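# Place the tray level on the jewelry box dividers

## Task

Put the tray into the jewelry box upright so that it lies flat on top of the dividers, without disturbing the bangle. The tray must stay in place by itself once both grippers have opened and pulled away; a placement that holds only because the robot supports it does not count.

## Robot and tools

Robot: two arms, left_arm and right_arm. The names do not match image sides; left_arm sits on the +y side. Each gripper's fingers extend along its own +z axis and close along its own y axis. Its end_effector_position is the point between the finger pads, roughly 1 cm behind the tips.

Frame: every position and quaternion uses one shared scene frame. The origin is on the table surface midway between the arms, +x points out over the table, +z points up. Positions are in metres; quaternions are written w first (qw, qx, qy, qz).

Row format (used by both execute_actions and move): one flat list of 16 numbers covering both arms, even if only one moves. First left_arm: x, y, z, qw, qx, qy, qz, opening; then the same eight for right_arm. x, y, z and the quaternion are an absolute pose for that gripper in the scene frame, not an offset. Opening runs from -1 (closed) to +1 (fully open, 0.094 m). Optionally 12 more numbers from 0 to 1 may follow: a stiffness scale per joint, left_arm's six then right_arm's six, in Joint positions order; each multiplies that joint's position gain and persists until rewritten.

execute_actions(actions): a list of up to 15 actions run in sequence. Each action is a list of up to 15 rows; each row is applied for one control step of 1/30 s, and if fewer than 15 rows are given the final row is repeated to fill the action. An empty list simply returns the current state and images. Safety check: if any target lies more than 0.6 m from the gripper's position at that action's start, measured along any of the gripper's own axes, the action is rejected for both arms; a malformed action, or a first action failing this check against the last reported state, rejects the whole call with no motion. On each step the commanded pose is clipped to within 70 mm and 16 degrees of the measured pose, and damped inverse kinematics then drives the joints, favouring position over orientation. After an action the arm advances at most to its last clipped pose, so distant goals need further actions. Repeat the same quaternion in every row to hold orientation; do not copy the reported one, which drifts.

move(target, speed, blocking): target is one row (16 or 28 numbers). Each gripper travels a straight line to its pose; both paths finish together, taking 0.5 to 10 s, and stop short if 10 s is exceeded. Rotation takes the shorter direction. speed is the top path speed in m/s, 0.002 to 0.5 (default 0.25); turning is capped at twice that in rad/s. The opening is applied when the move begins. There is no obstacle or arm-arm avoidance, grippers lag and may stray, and near full arm extension they can exceed the speed. Faster contacts strike harder, and aiming further past a contact presses harder. The result adds a move: line with the ending (done, off_target, moving, held, fault) and active limits: limits=paced means the sent pose was clipped; limits=held means some steps were blocked and the arm may then jump quickly. It also lists each gripper's distance from its pose; if the ending names one arm, the other finished fine. With blocking=false you get a result after 0.5 s while motion continues; until a result shows the move ended, other moves and execute_actions are refused, so use wait or stop.

wait(seconds): 0 to 10; the arms keep their last command and a running move continues; it returns early when that move ends. stop(): brakes a running move, needing space to slow, more when fast; fingers keep moving. zoom_image(camera, region): region is [x0, y0, x1, y1] in pixels of that camera's latest image, top-left origin, at most 504 by 504. Cameras: cam_head_left, cam_head_right, cam_high (504x504 each), cam_left_wrist, cam_right_wrist (616x616, fisheye). finished_scene(scene): pass the current scene number; it ends the scene irreversibly after the robot has kept its last command and reports success. Replying without any tool call also ends everything.

Reading results: the state line shows each gripper's position and quaternion; printed positions can be off, worse at long reach. Motions often settle a centimetre or more from the command, usually low. Hand target lines show the pose each arm is currently driven toward. A pose unreachable line means the clearance check altered or blocked that arm's command. Step readings list positions at some steps; HELD with an arm label means that arm's row was partly held back. grip_measured is the finger opening on the command scale; the last Joint positions number is the opening in metres; readings may be off by about 1 mm. To grasp, command roughly 0.03 below grip_measured (less for a gentler hold); pads push up to about 50 to 62 N, less on parts under about 2 mm thick. Joint torques are total drive output, nonzero even unloaded, with offsets and noise. Joint ranges (rad): waist -2.618 to 3.054, shoulder 0.000 to 3.142, elbow 0.000 to 3.142, wrist pitch -1.571 to 1.571, wrist yaw -1.571 to 1.571, wrist roll -2.094 to 2.094; the elbow cannot fully straighten. Holding loads heats motors: MOTOR HOT at 75 °C, a 10 s stop of that arm at 90 °C, and at 100 °C that arm loses hold and drops; these appear as OVER-TEMPERATURE FAULT lines. A FAULT line can cut short a move, action or wait.

Cautions: the robot keeps its last command while you compose a reply. To keep an arm parked, resend its exact last pose and desired opening every call. An arm blocked by an object keeps pushing until commanded otherwise. Avoid knocking anything off the table, arm-to-arm contact, slams, hard pushes, drops and slips. Expect occasional tugs on held parts or nudges to loose objects. Keep clear of the bangle, seat the tray flat and upright, open the gripper, retreat, and confirm it stays before finishing.

Each tool is called after ">>>" by a JSON object that holds its "name" and its "arguments", one argument or row to a line.

## Session

>>> {"name": "execute_actions", "arguments": {
  "actions": []
}}

Scene clock: 0.00 s.
left_arm: end_effector_position=(+0.0233, +0.1835, +0.1997) grip_measured=+1.000 end_effector_quat_wxyz=(-0.045, +0.298, +0.897, -0.323) | right_arm: end_effector_position=(+0.6884, -0.3276, +0.2025) grip_measured=+1.000 end_effector_quat_wxyz=(+0.456, -0.021, +0.777, -0.434)
Joint positions: left_arm=[-0.651  0.836  0.972 -1.417  0.607 -0.3    0.094] | right_arm=[-0.011  2.444  2.091  0.063  0.757 -0.585  0.094]
Joint velocities: left_arm=[-0.002  0.012 -0.002 -0.081 -0.022  0.022  0.   ] | right_arm=[-0.002 -0.007 -0.017 -0.051 -0.051 -0.037  0.   ]
Joint torques (N m, as the arm reports them, + toward a larger angle): no reading
Motor temperatures (°C, as the motors report them): left_arm=[21 23 22 23 22 20] | right_arm=[23 21 22 22 21 22]
Hand target (left_arm): +0.023, +0.182, +0.204; -0.038, +0.304, +0.892, -0.331
Hand target (right_arm): +0.688, -0.328, +0.207; +0.458, -0.017, +0.776, -0.434
Joint stiffness scale: left_arm=[1. 1. 1. 1. 1. 1.] | right_arm=[1. 1. 1. 1. 1. 1.]

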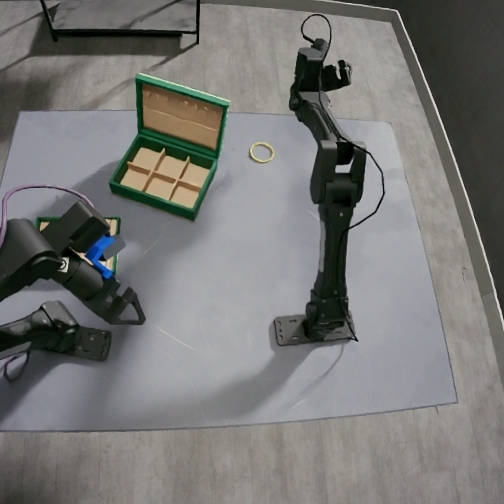

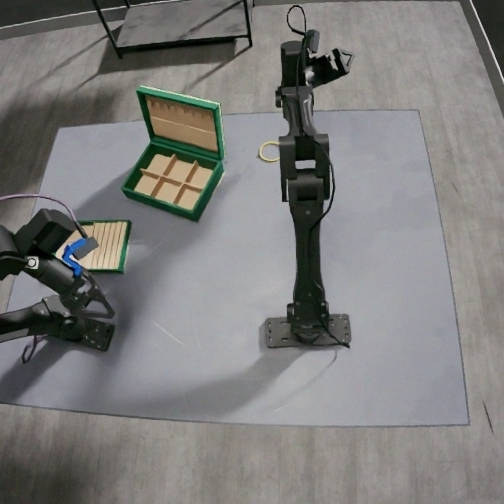

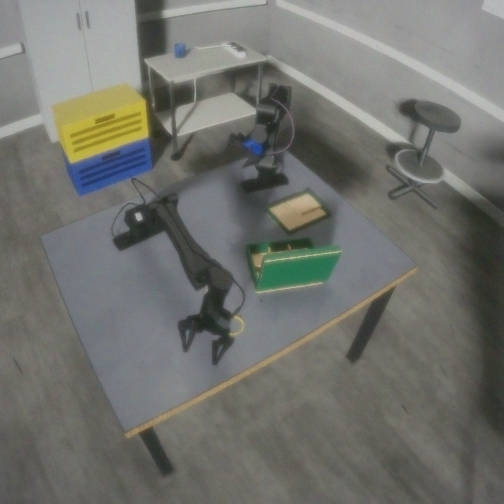

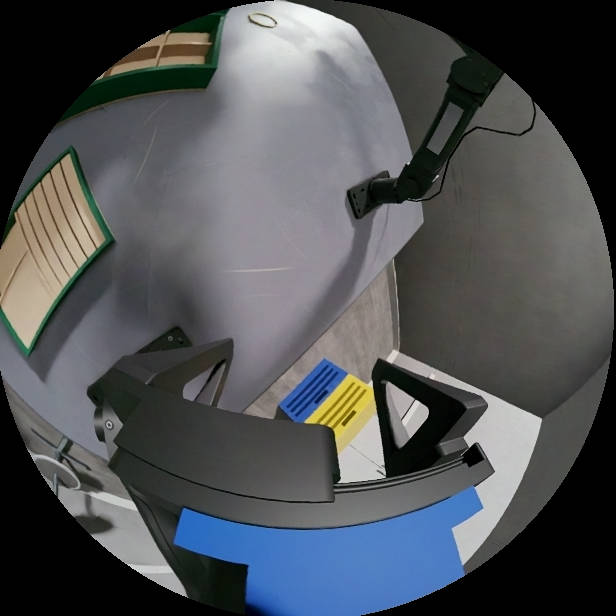

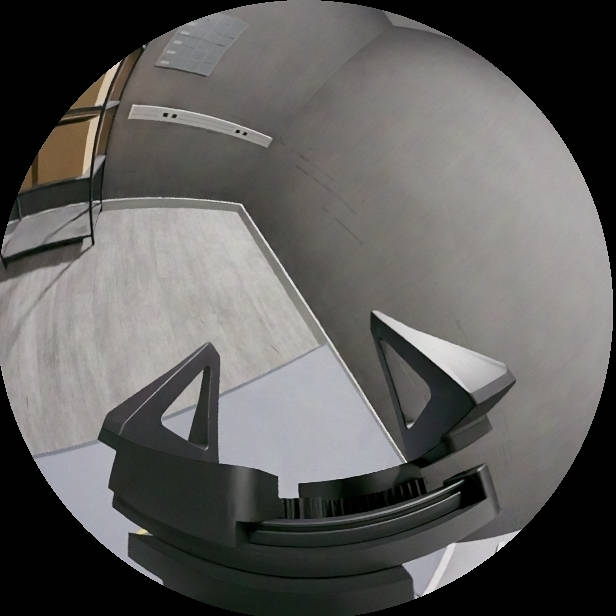

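>>> {"name": "move", "arguments": {
  "target": [0.15,0.3,0.3,0,0,1,0,1,0.6884,-0.3276,0.2025,0.456,-0.021,0.777,-0.434,1]
}}

>>> {"name": "zoom_image", "arguments": {
  "camera": "cam_high",
  "region": [220,160,380,320]
}}

Scene clock: 8.90 s.
left_arm: end_effector_position=(+0.1452, +0.2974, +0.2915) grip_measured=+1.000 end_effector_quat_wxyz=(+0.263, -0.011, +0.958, -0.116) | right_arm: end_effector_position=(+0.6884, -0.3276, +0.2025) grip_measured=+1.000 end_effector_quat_wxyz=(+0.456, -0.021, +0.777, -0.434)
Joint positions: left_arm=[-0.189  0.83   1.416 -1.574  0.009 -0.415  0.094] | right_arm=[-0.011  2.444  2.091  0.063  0.757 -0.585  0.094]
Joint velocities: left_arm=[-0.002  0.002  0.002  0.095 -0.095  0.095  0.   ] | right_arm=[-0.017  0.002 -0.002  0.037 -0.037 -0.037  0.   ]
Joint torques (N m, as the arm reports them, + toward a larger angle): left_arm=[ 0.76  1.86  6.82  0.84 -0.1   0.06] | right_arm=[  0.11 -16.34   7.24   2.08   0.19   0.04]
Motor temperatures (°C, as the motors report them): left_arm=[21 23 23 24 22 20] | right_arm=[23 27 23 24 21 22]
Hand target (left_arm): +0.148, +0.300, +0.300; +0.276, -0.010, +0.954, -0.112
Hand target (right_arm): +0.688, -0.328, +0.203; +0.456, -0.021, +0.777, -0.434
Off the commanded pose (left_arm): 0.010 m, 33 deg; orientation clipped at the last step of the last action.
Off the commanded pose (right_arm): 0.000 m, 0 deg.
Joint stiffness scale: left_arm=[1. 1. 1. 1. 1. 1.] | right_arm=[1. 1. 1. 1. 1. 1.]
joint sent to its limit (left arm) — the command would take joint 4 (wrist pitch) past its lower limit, so that joint was sent only as far as its limit.
move: off_target (left_arm); limits=paced

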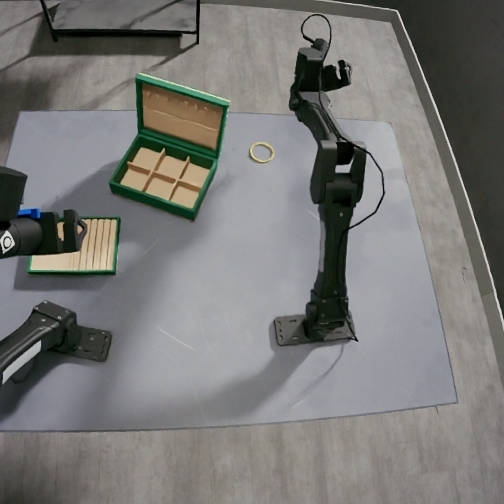

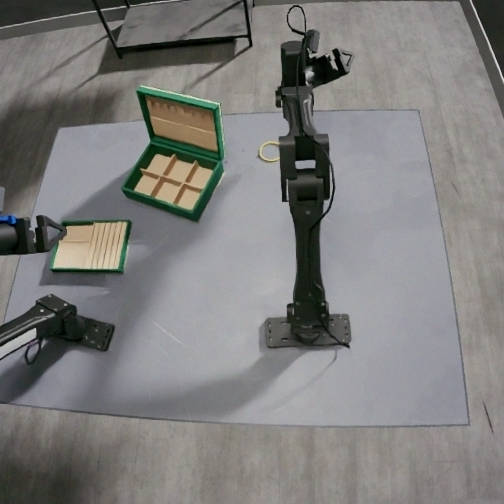

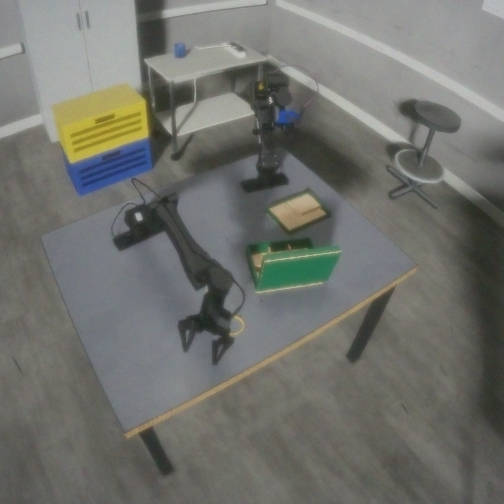

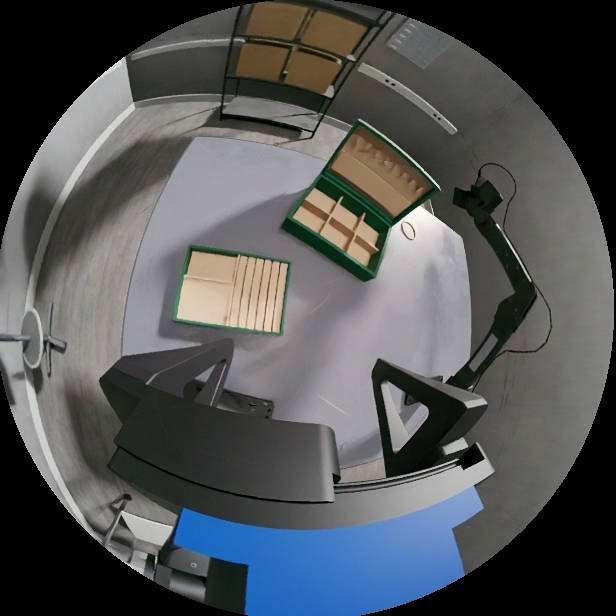

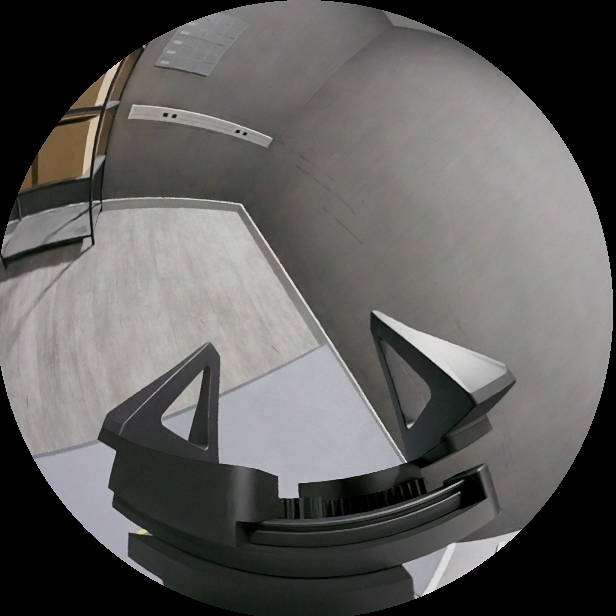

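Region (220, 160, 380, 320) of cam_high's 504x504 image, scaled by 3.150, with more detail than that image has.

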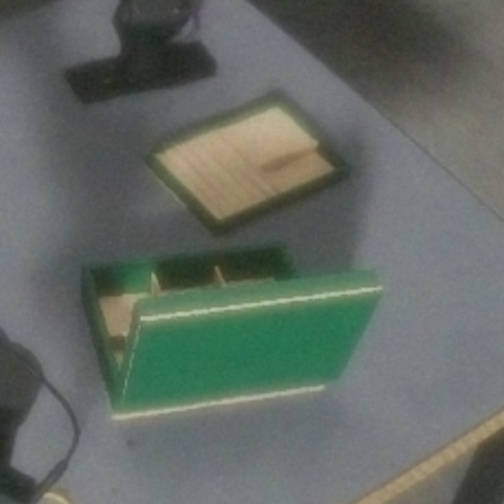

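>>> {"name": "move", "arguments": {
  "target": [0.24,0.36,0.16,0,0,1,0,1,0.25,-0.33,0.2,0.2,0,0.98,0,1]
}}

Scene clock: 19.83 s.
left_arm: end_effector_position=(+0.2353, +0.3551, +0.1608) grip_measured=+1.000 end_effector_quat_wxyz=(-0.012, +0.005, +1.000, -0.000) | right_arm: end_effector_position=(+0.2577, -0.3340, +0.2061) grip_measured=+1.000 end_effector_quat_wxyz=(+0.211, +0.001, +0.978, +0.001)
Joint positions: left_arm=[ 0.198  1.432  1.307 -1.469  0.     0.007  0.094] | right_arm=[-0.596  1.2    1.238 -1.24  -0.215 -0.498  0.094]
Joint velocities: left_arm=[-0.012  0.007  0.002 -0.051 -0.022 -0.022  0.   ] | right_arm=[ 0.002  0.002 -0.012  0.081 -0.022  0.051  0.   ]
Joint torques (N m, as the arm reports them, + toward a larger angle): left_arm=[ 0.86 -5.28  5.53 -0.02 -0.1   0.04] | right_arm=[-0.81 -4.97  5.07  1.05 -0.22 -0.04]
Motor temperatures (°C, as the motors report them): left_arm=[21 23 23 24 22 20] | right_arm=[23 30 24 25 21 22]
Hand target (left_arm): +0.239, +0.359, +0.163; -0.001, +0.003, +1.000, +0.004
Hand target (right_arm): +0.251, -0.331, +0.204; +0.208, +0.002, +0.978, +0.007
Off the commanded pose (left_arm): 0.007 m, 1 deg.
Off the commanded pose (right_arm): 0.011 m, 1 deg.
Joint stiffness scale: left_arm=[1. 1. 1. 1. 1. 1.] | right_arm=[1. 1. 1. 1. 1. 1.]
move: off_target (right_arm)

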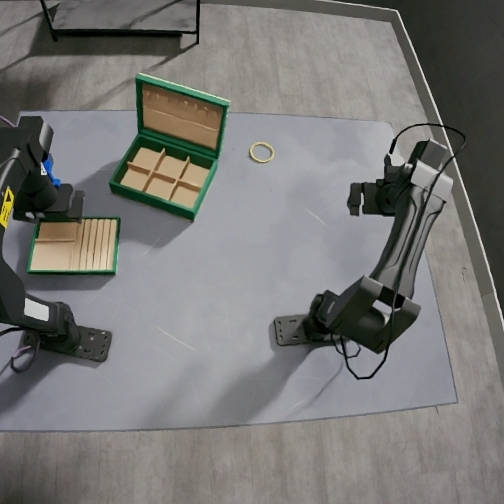

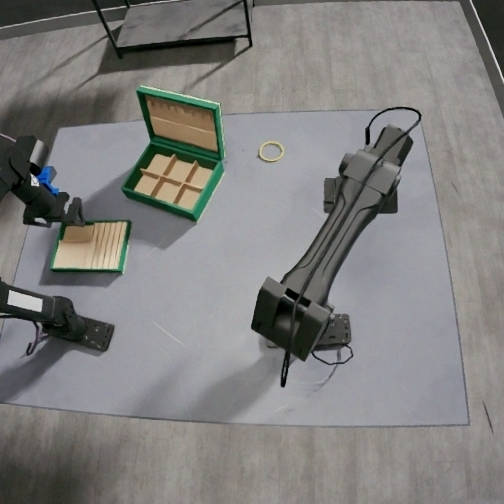

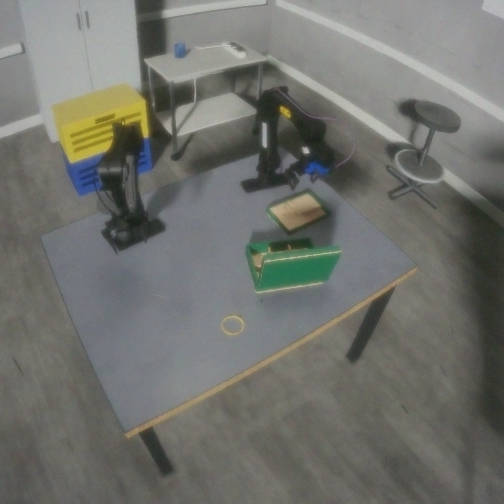

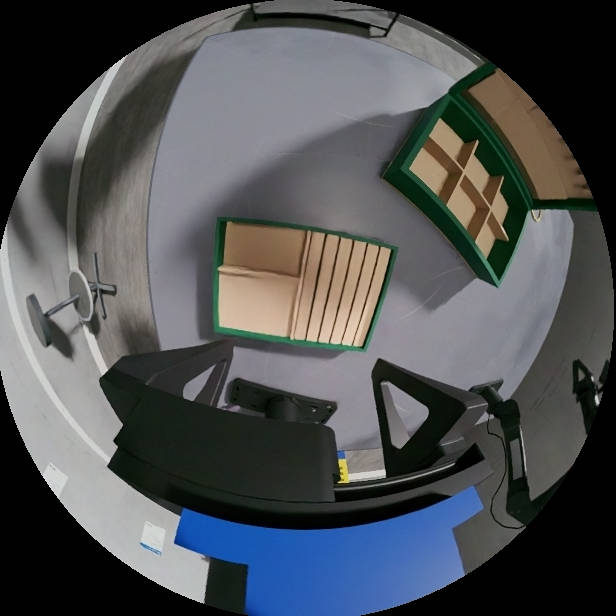

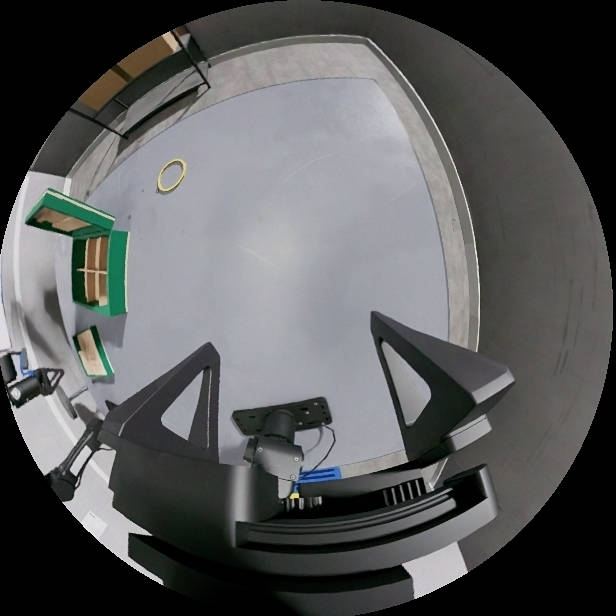

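>>> {"name": "move", "arguments": {
  "target": [0.28,0.39,0.10,0,0.7071,0.7071,0,0,0.2577,-0.334,0.2061,0.211,0,0.978,0,1]
}}

Scene clock: 33.80 s.
left_arm: end_effector_position=(+0.2838, +0.3888, +0.1061) grip_measured=+0.002 end_effector_quat_wxyz=(+0.001, +0.708, +0.707, +0.008) | right_arm: end_effector_position=(+0.2576, -0.3337, +0.2060) grip_measured=+1.000 end_effector_quat_wxyz=(+0.211, -0.000, +0.978, +0.001)
Joint positions: left_arm=[ 0.314  1.589  1.237 -1.205 -0.008  1.686  0.047] | right_arm=[-0.596  1.2    1.238 -1.241 -0.216 -0.5    0.094]
Joint velocities: left_arm=[-0.002 -0.002  0.007 -0.022 -0.022  0.051  0.   ] | right_arm=[ 0.007 -0.002  0.012 -0.081 -0.007 -0.022  0.   ]
Joint torques (N m, as the arm reports them, + toward a larger angle): left_arm=[ 0.72 -6.25  3.78 -0.01  0.04  0.02] | right_arm=[ 0.13 -3.5   6.26  1.22 -0.05  0.05]
Motor temperatures (°C, as the motors report them): left_arm=[21 24 23 24 22 20] | right_arm=[23 26 24 24 21 22]
Hand target (left_arm): +0.280, +0.390, +0.101; -0.001, +0.707, +0.707, -0.001
Hand target (right_arm): +0.258, -0.334, +0.206; +0.211, -0.000, +0.978, -0.000
Off the commanded pose (left_arm): 0.007 m, 1 deg.
Off the commanded pose (right_arm): 0.000 m, 0 deg.
Joint stiffness scale: left_arm=[1. 1. 1. 1. 1. 1.] | right_arm=[1. 1. 1. 1. 1. 1.]
move: done

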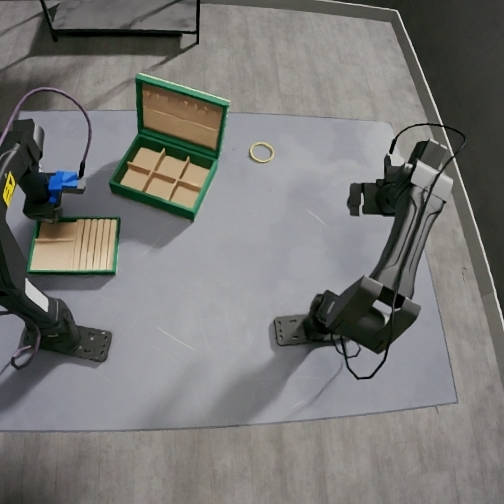

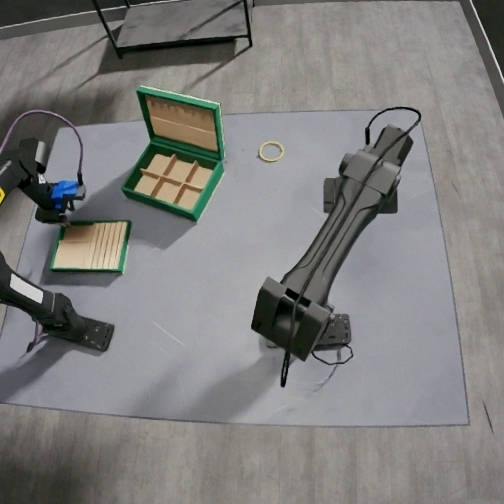

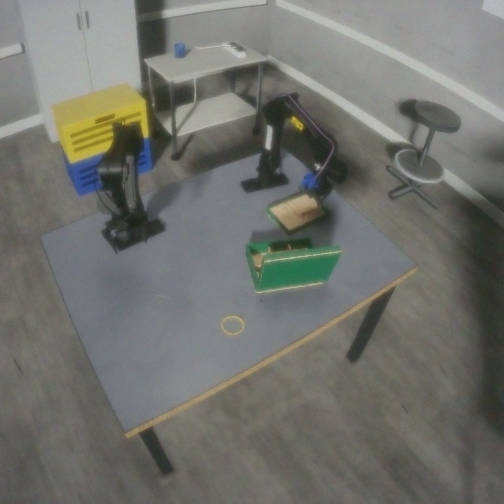

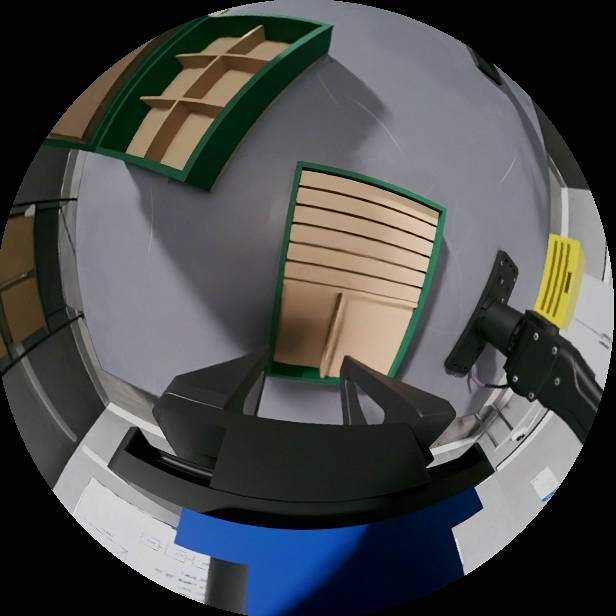

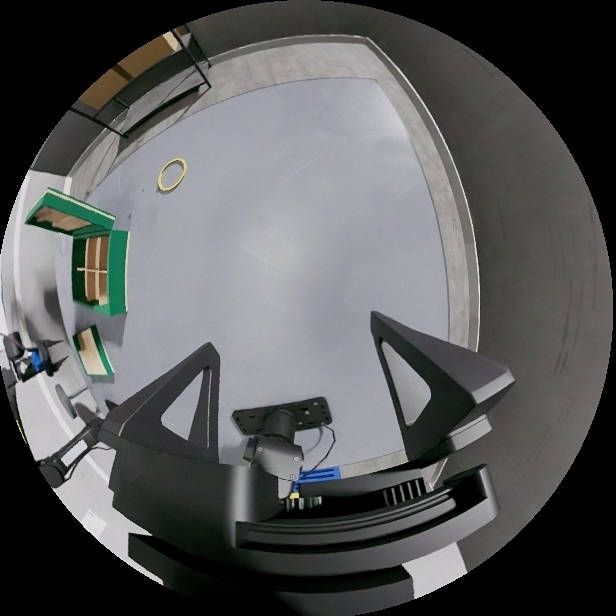

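>>> {"name": "move", "arguments": {
  "target": [0.256,0.39,0.055,0,0.7071,0.7071,0,0,0.2577,-0.334,0.2061,0.211,0,0.978,0,1],
  "speed": 0.1
}}

Scene clock: 47.00 s.
left_arm: end_effector_position=(+0.2586, +0.3896, +0.0525) grip_measured=+0.002 end_effector_quat_wxyz=(-0.009, +0.708, +0.706, -0.004) | right_arm: end_effector_position=(+0.2576, -0.3337, +0.2060) grip_measured=+1.000 end_effector_quat_wxyz=(+0.211, -0.000, +0.978, +0.001)
Joint positions: left_arm=[ 0.327  1.568  0.998 -1.017 -0.009  1.701  0.047] | right_arm=[-0.596  1.2    1.238 -1.241 -0.216 -0.5    0.094]
Joint velocities: left_arm=[ 0.012 -0.012  0.007 -0.066 -0.022 -0.066  0.001] | right_arm=[-0.007 -0.012 -0.002 -0.007  0.022  0.037  0.   ]
Joint torques (N m, as the arm reports them, + toward a larger angle): left_arm=[ 0.74 -8.03  3.72 -0.07  0.06  0.05] | right_arm=[ 0.13 -3.5   6.28  1.21 -0.06  0.06]
Motor temperatures (°C, as the motors report them): left_arm=[21 24 23 24 22 20] | right_arm=[23 24 24 24 21 22]
Hand target (left_arm): +0.256, +0.390, +0.055; -0.000, +0.707, +0.707, -0.000
Hand target (right_arm): +0.258, -0.334, +0.206; +0.211, -0.000, +0.978, +0.000
Off the commanded pose (left_arm): 0.004 m, 1 deg.
Off the commanded pose (right_arm): 0.000 m, 0 deg.
Joint stiffness scale: left_arm=[1. 1. 1. 1. 1. 1.] | right_arm=[1. 1. 1. 1. 1. 1.]
move: done

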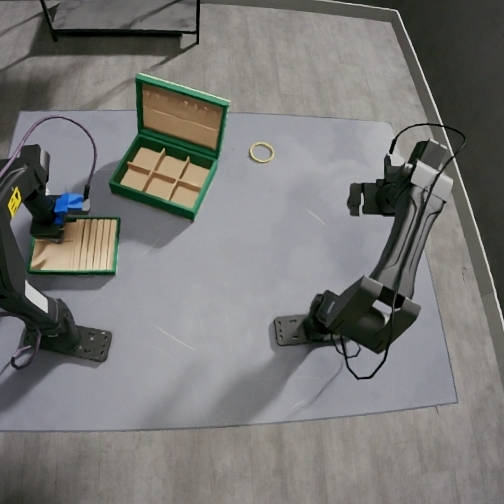

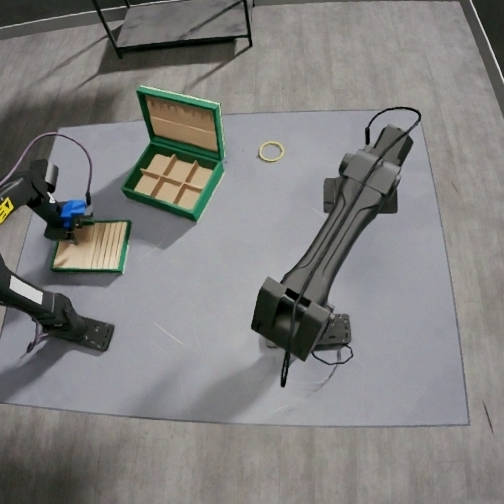

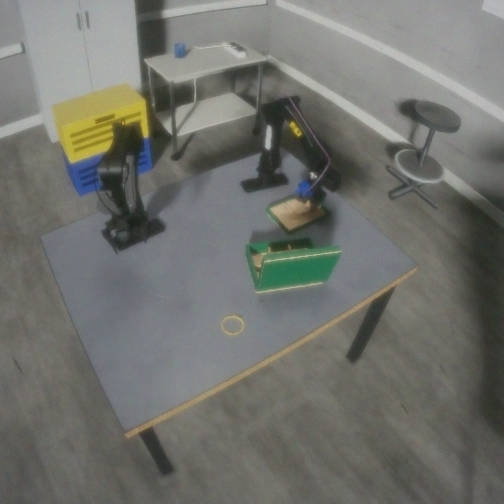

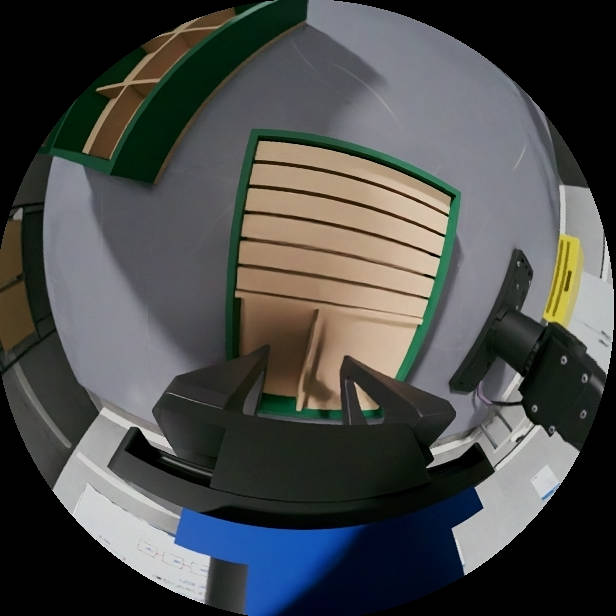

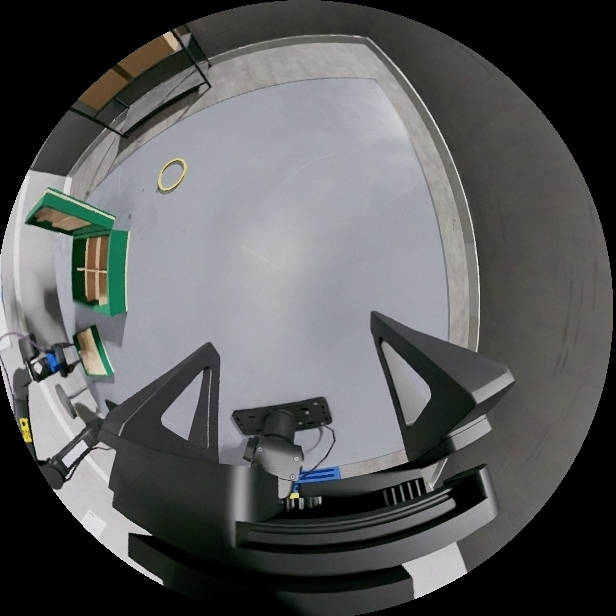

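>>> {"name": "move", "arguments": {
  "target": [0.256,0.39,0.02,0,0.7071,0.7071,0,-0.4,0.2577,-0.334,0.2061,0.211,0,0.978,0,1],
  "speed": 0.05
}}

Scene clock: 52.10 s.
left_arm: end_effector_position=(+0.2578, +0.3896, +0.0302) grip_measured=-0.398 end_effector_quat_wxyz=(-0.004, +0.708, +0.706, +0.003) | right_arm: end_effector_position=(+0.2576, -0.3337, +0.2060) grip_measured=+1.000 end_effector_quat_wxyz=(+0.211, -0.000, +0.978, +0.001)
Joint positions: left_arm=[ 0.327  1.584  0.919 -0.906 -0.01   1.701  0.028] | right_arm=[-0.596  1.2    1.238 -1.241 -0.216 -0.5    0.094]
Joint velocities: left_arm=[ 0.007 -0.002 -0.002  0.037 -0.007 -0.007 -0.001] | right_arm=[-0.007 -0.017  0.007  0.022 -0.051 -0.022  0.   ]
Joint torques (N m, as the arm reports them, + toward a larger angle): left_arm=[ 0.76 -5.12  2.31  0.3   0.06  0.02] | right_arm=[ 0.14 -3.51  6.26  1.22 -0.05  0.05]
Motor temperatures (°C, as the motors report them): left_arm=[21 24 23 24 22 20] | right_arm=[23 24 25 24 21 22]
Hand target (left_arm): +0.256, +0.390, +0.021; -0.000, +0.707, +0.707, -0.000
Hand target (right_arm): +0.258, -0.334, +0.206; +0.211, -0.000, +0.978, +0.000
Off the commanded pose (left_arm): 0.010 m, 1 deg.
Off the commanded pose (right_arm): 0.000 m, 0 deg.
Joint stiffness scale: left_arm=[1. 1. 1. 1. 1. 1.] | right_arm=[1. 1. 1. 1. 1. 1.]
move: done

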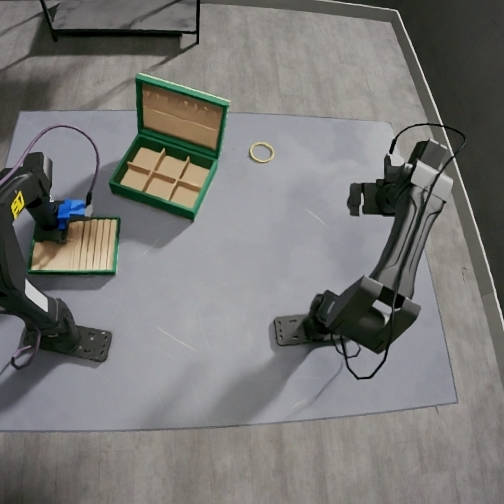

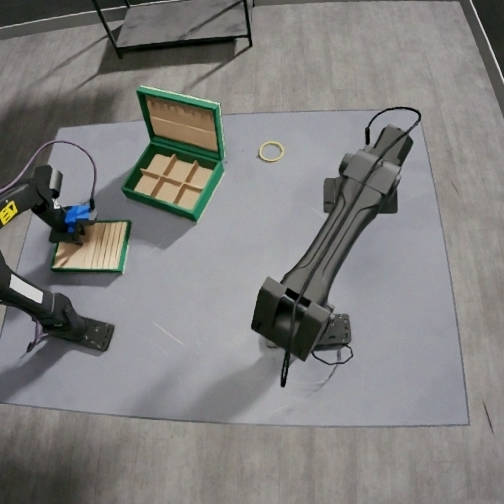

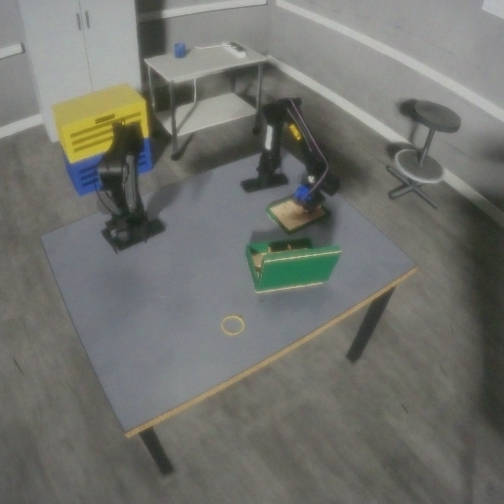

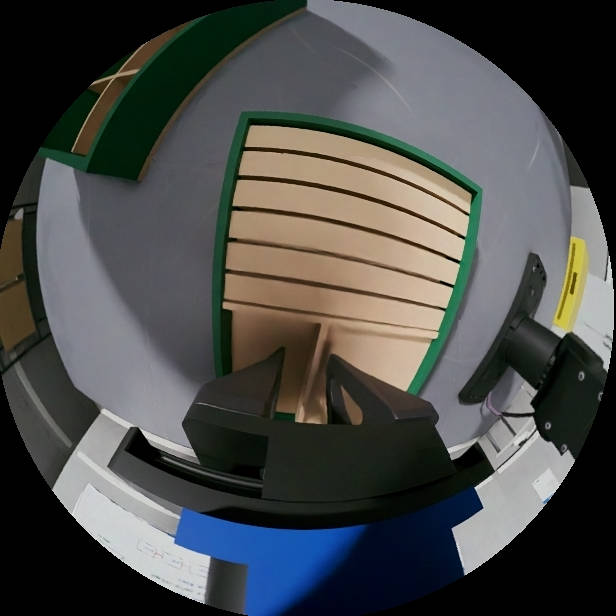

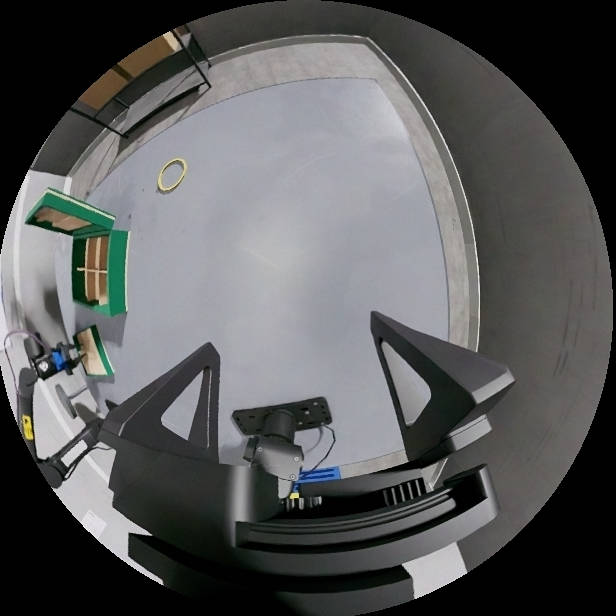

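>>> {"name": "move", "arguments": {
  "target": [0.252,0.39,0.012,0,0.7071,0.7071,0,-0.4,0.2577,-0.334,0.2061,0.211,0,0.978,0,1],
  "speed": 0.03
}}

Scene clock: 56.83 s.
left_arm: end_effector_position=(+0.2572, +0.3895, +0.0296) grip_measured=-0.398 end_effector_quat_wxyz=(-0.001, +0.709, +0.706, +0.007) | right_arm: end_effector_position=(+0.2576, -0.3337, +0.2060) grip_measured=+1.000 end_effector_quat_wxyz=(+0.211, -0.000, +0.978, +0.001)
Joint positions: left_arm=[ 0.327  1.572  0.905 -0.892 -0.01   1.703  0.028] | right_arm=[-0.596  1.2    1.238 -1.241 -0.216 -0.5    0.094]
Joint velocities: left_arm=[ 0.007 -0.027 -0.007 -0.037  0.022 -0.007 -0.001] | right_arm=[ 0.027 -0.022  0.002 -0.051  0.007 -0.037  0.   ]
Joint torques (N m, as the arm reports them, + toward a larger angle): left_arm=[ 0.94 -4.34  0.58  0.46  0.09  0.02] | right_arm=[ 0.14 -3.5   6.26  1.22 -0.05  0.05]
Motor temperatures (°C, as the motors report them): left_arm=[21 24 23 24 22 20] | right_arm=[23 24 25 24 21 22]
Hand target (left_arm): +0.251, +0.390, +0.013; -0.001, +0.707, +0.707, -0.001
Hand target (right_arm): +0.258, -0.334, +0.206; +0.211, -0.000, +0.978, +0.000
Off the commanded pose (left_arm): 0.018 m, 1 deg.
Off the commanded pose (right_arm): 0.000 m, 0 deg.
Joint stiffness scale: left_arm=[1. 1. 1. 1. 1. 1.] | right_arm=[1. 1. 1. 1. 1. 1.]
move: off_target (left_arm)

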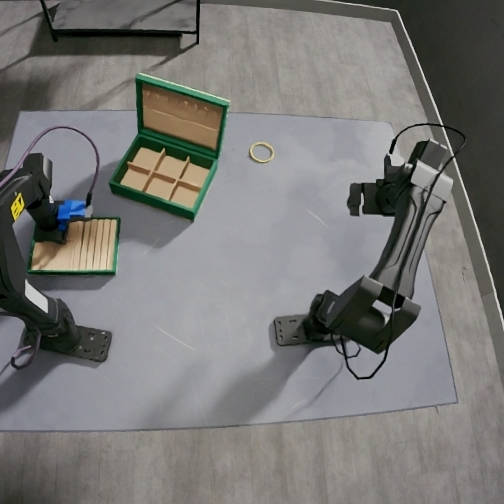

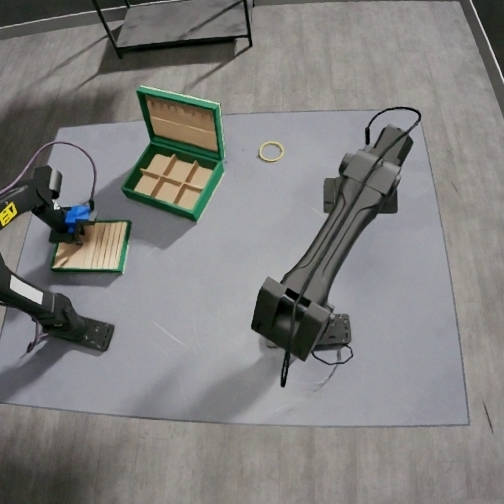

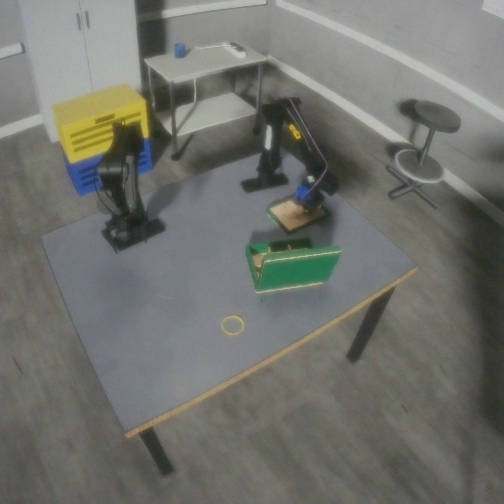

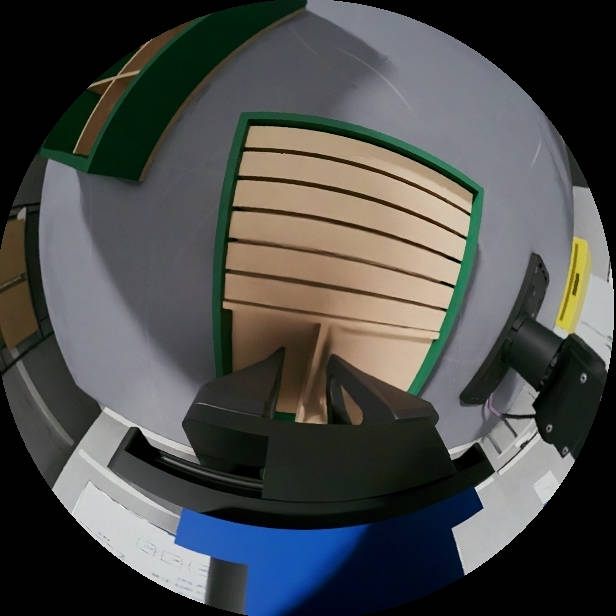

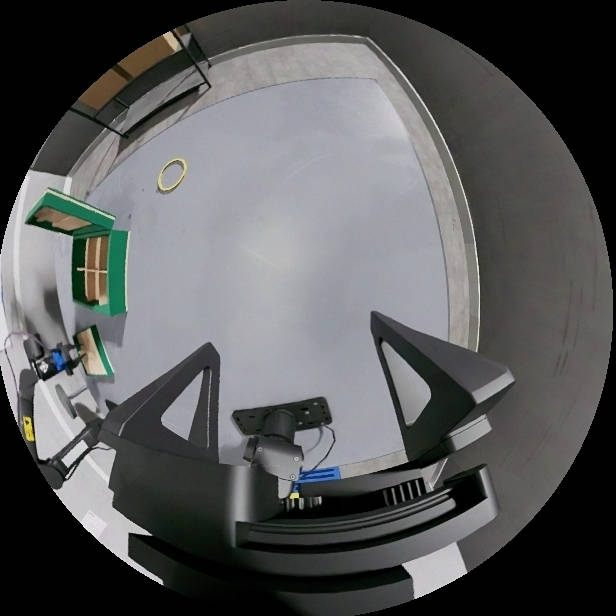

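In contact with the tray floor. Ease up slightly and close.

>>> {"name": "move", "arguments": {
  "target": [0.254,0.39,0.031,0,0.7071,0.7071,0,-1,0.2577,-0.334,0.2061,0.211,0,0.978,0,1],
  "speed": 0.03
}}

>>> {"name": "move", "arguments": {
  "target": [0.27,0.38,0.15,0,0.7071,0.7071,0,-1,0.2577,-0.334,0.2061,0.211,0,0.978,0,1],
  "speed": 0.1
}}

Scene clock: 62.50 s.
left_arm: end_effector_position=(+0.2526, +0.3895, +0.0303) grip_measured=-0.981 end_effector_quat_wxyz=(-0.007, +0.709, +0.705, +0.002) | right_arm: end_effector_position=(+0.2576, -0.3337, +0.2060) grip_measured=+1.000 end_effector_quat_wxyz=(+0.211, -0.000, +0.978, +0.001)
Joint positions: left_arm=[ 0.327  1.57   0.905 -0.912 -0.013  1.703  0.001] | right_arm=[-0.596  1.2    1.238 -1.241 -0.216 -0.5    0.094]
Joint velocities: left_arm=[ 0.002 -0.007  0.007 -0.051 -0.037 -0.007 -0.001] | right_arm=[-0.002 -0.017 -0.002  0.022 -0.066 -0.066  0.   ]
Joint torques (N m, as the arm reports them, + toward a larger angle): left_arm=[ 0.93 -5.91  4.86 -0.07  0.07  0.01] | right_arm=[ 0.15 -3.51  6.25  1.22 -0.05  0.05]
Motor temperatures (°C, as the motors report them): left_arm=[21 24 23 24 22 20] | right_arm=[23 23 25 24 21 22]
Hand target (left_arm): +0.254, +0.390, +0.031; -0.000, +0.707, +0.707, +0.000
Hand target (right_arm): +0.258, -0.334, +0.206; +0.211, -0.000, +0.978, +0.000
Off the commanded pose (left_arm): 0.002 m, 1 deg.
Off the commanded pose (right_arm): 0.000 m, 0 deg.
Joint stiffness scale: left_arm=[1. 1. 1. 1. 1. 1.] | right_arm=[1. 1. 1. 1. 1. 1.]
move: done

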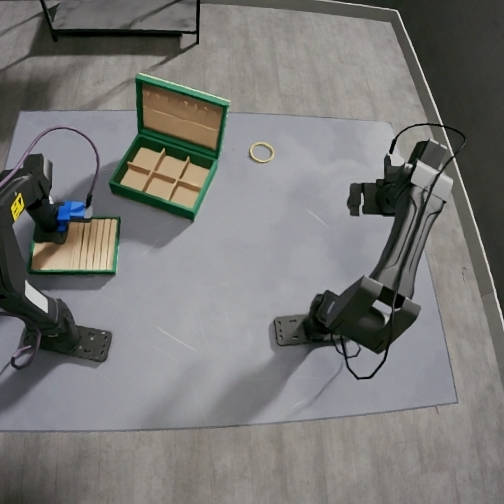

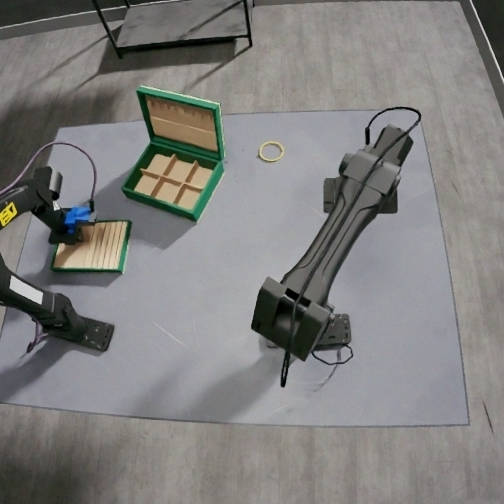

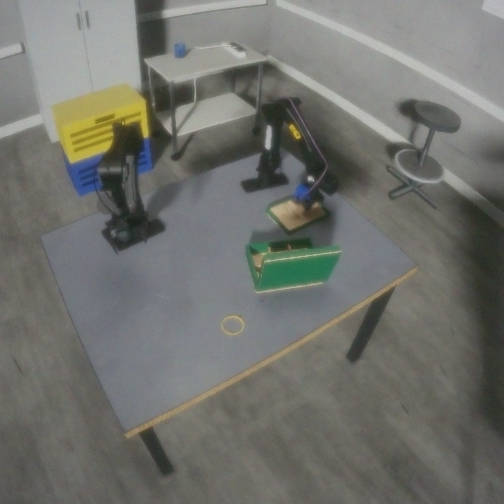

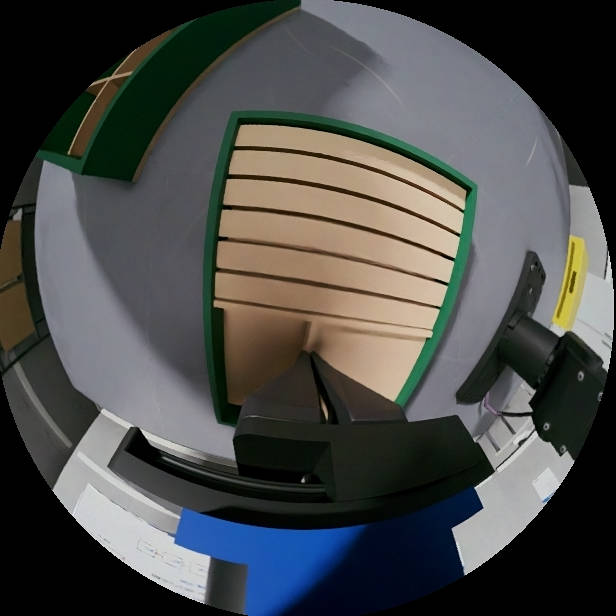

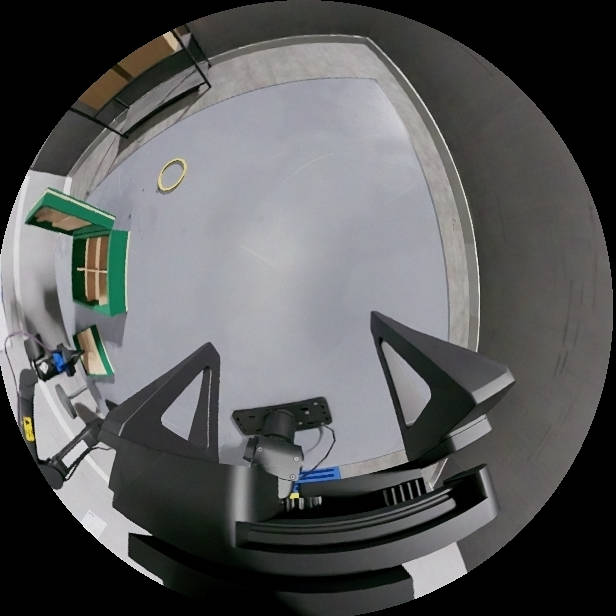

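Scene clock: 64.30 s.
left_arm: end_effector_position=(+0.2655, +0.3853, +0.1381) grip_measured=-0.981 end_effector_quat_wxyz=(-0.014, +0.706, +0.709, -0.004) | right_arm: end_effector_position=(+0.2576, -0.3337, +0.2060) grip_measured=+1.000 end_effector_quat_wxyz=(+0.211, -0.000, +0.978, +0.001)
Joint positions: left_arm=[ 0.303  1.548  1.324 -1.37  -0.017  1.669  0.001] | right_arm=[-0.596  1.2    1.238 -1.241 -0.216 -0.5    0.094]
Joint velocities: left_arm=[-0.002 -0.002 -0.017  0.051 -0.022 -0.022 -0.001] | right_arm=[ 0.027 -0.007 -0.012  0.022 -0.007 -0.007  0.   ]
Joint torques (N m, as the arm reports them, + toward a larger angle): left_arm=[-0.71 -7.18  7.87 -0.31  0.13 -0.1 ] | right_arm=[ 0.15 -3.5   6.26  1.22 -0.05  0.06]
Motor temperatures (°C, as the motors report them): left_arm=[21 24 23 24 22 20] | right_arm=[23 23 25 24 21 22]
Hand target (left_arm): +0.269, +0.380, +0.150; +0.000, +0.707, +0.707, +0.000
Hand target (right_arm): +0.258, -0.334, +0.206; +0.211, -0.000, +0.978, +0.000
Off the commanded pose (left_arm): 0.014 m, 2 deg.
Off the commanded pose (right_arm): 0.000 m, 0 deg.
Joint stiffness scale: left_arm=[1. 1. 1. 1. 1. 1.] | right_arm=[1. 1. 1. 1. 1. 1.]
move: off_target (left_arm)

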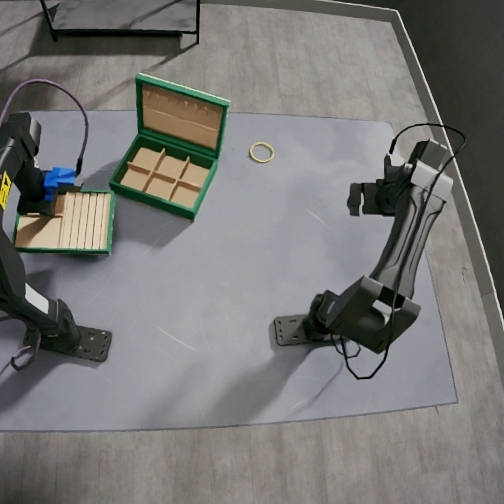

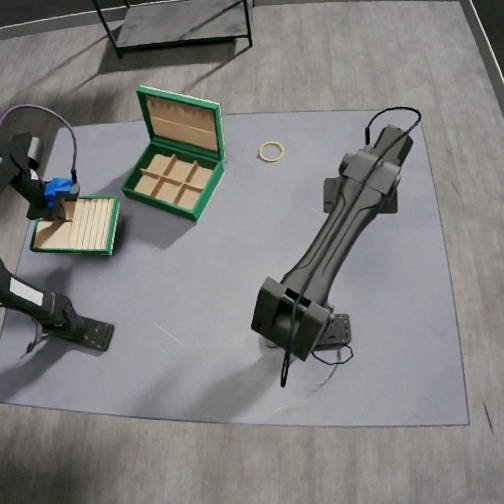

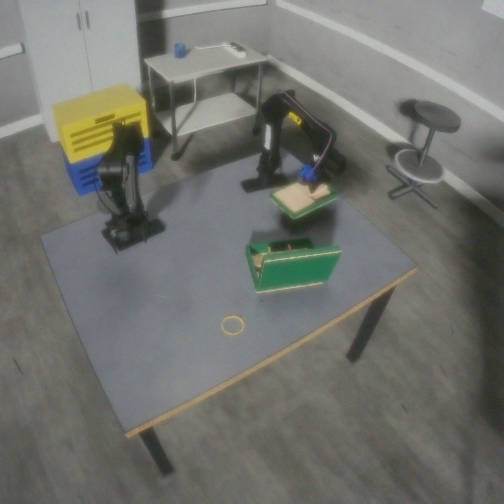

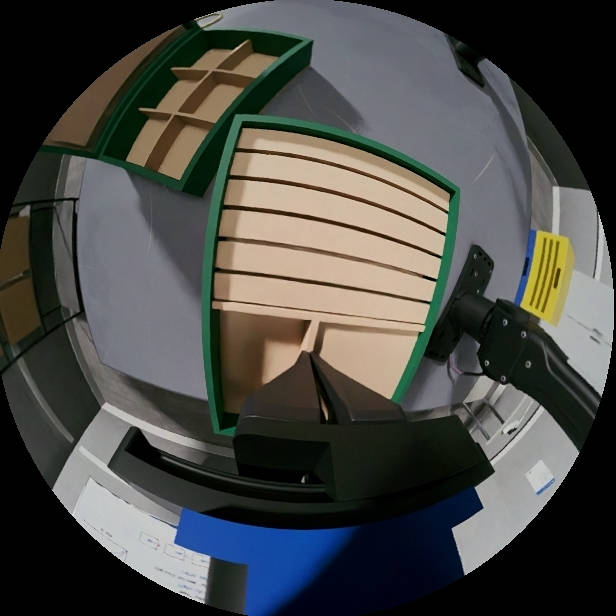

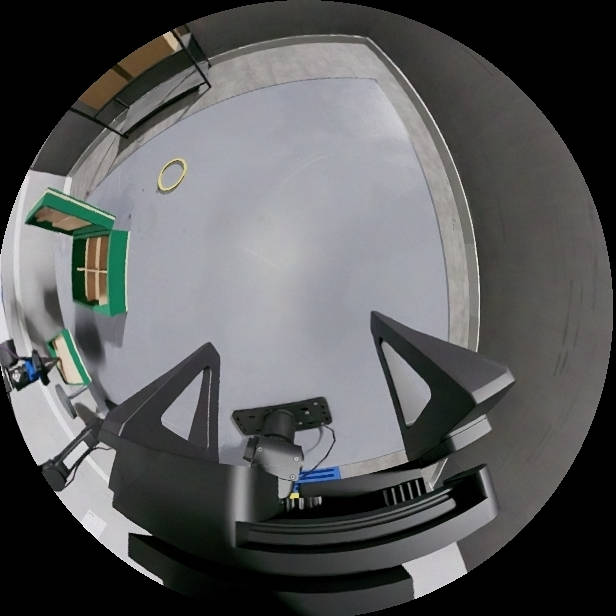

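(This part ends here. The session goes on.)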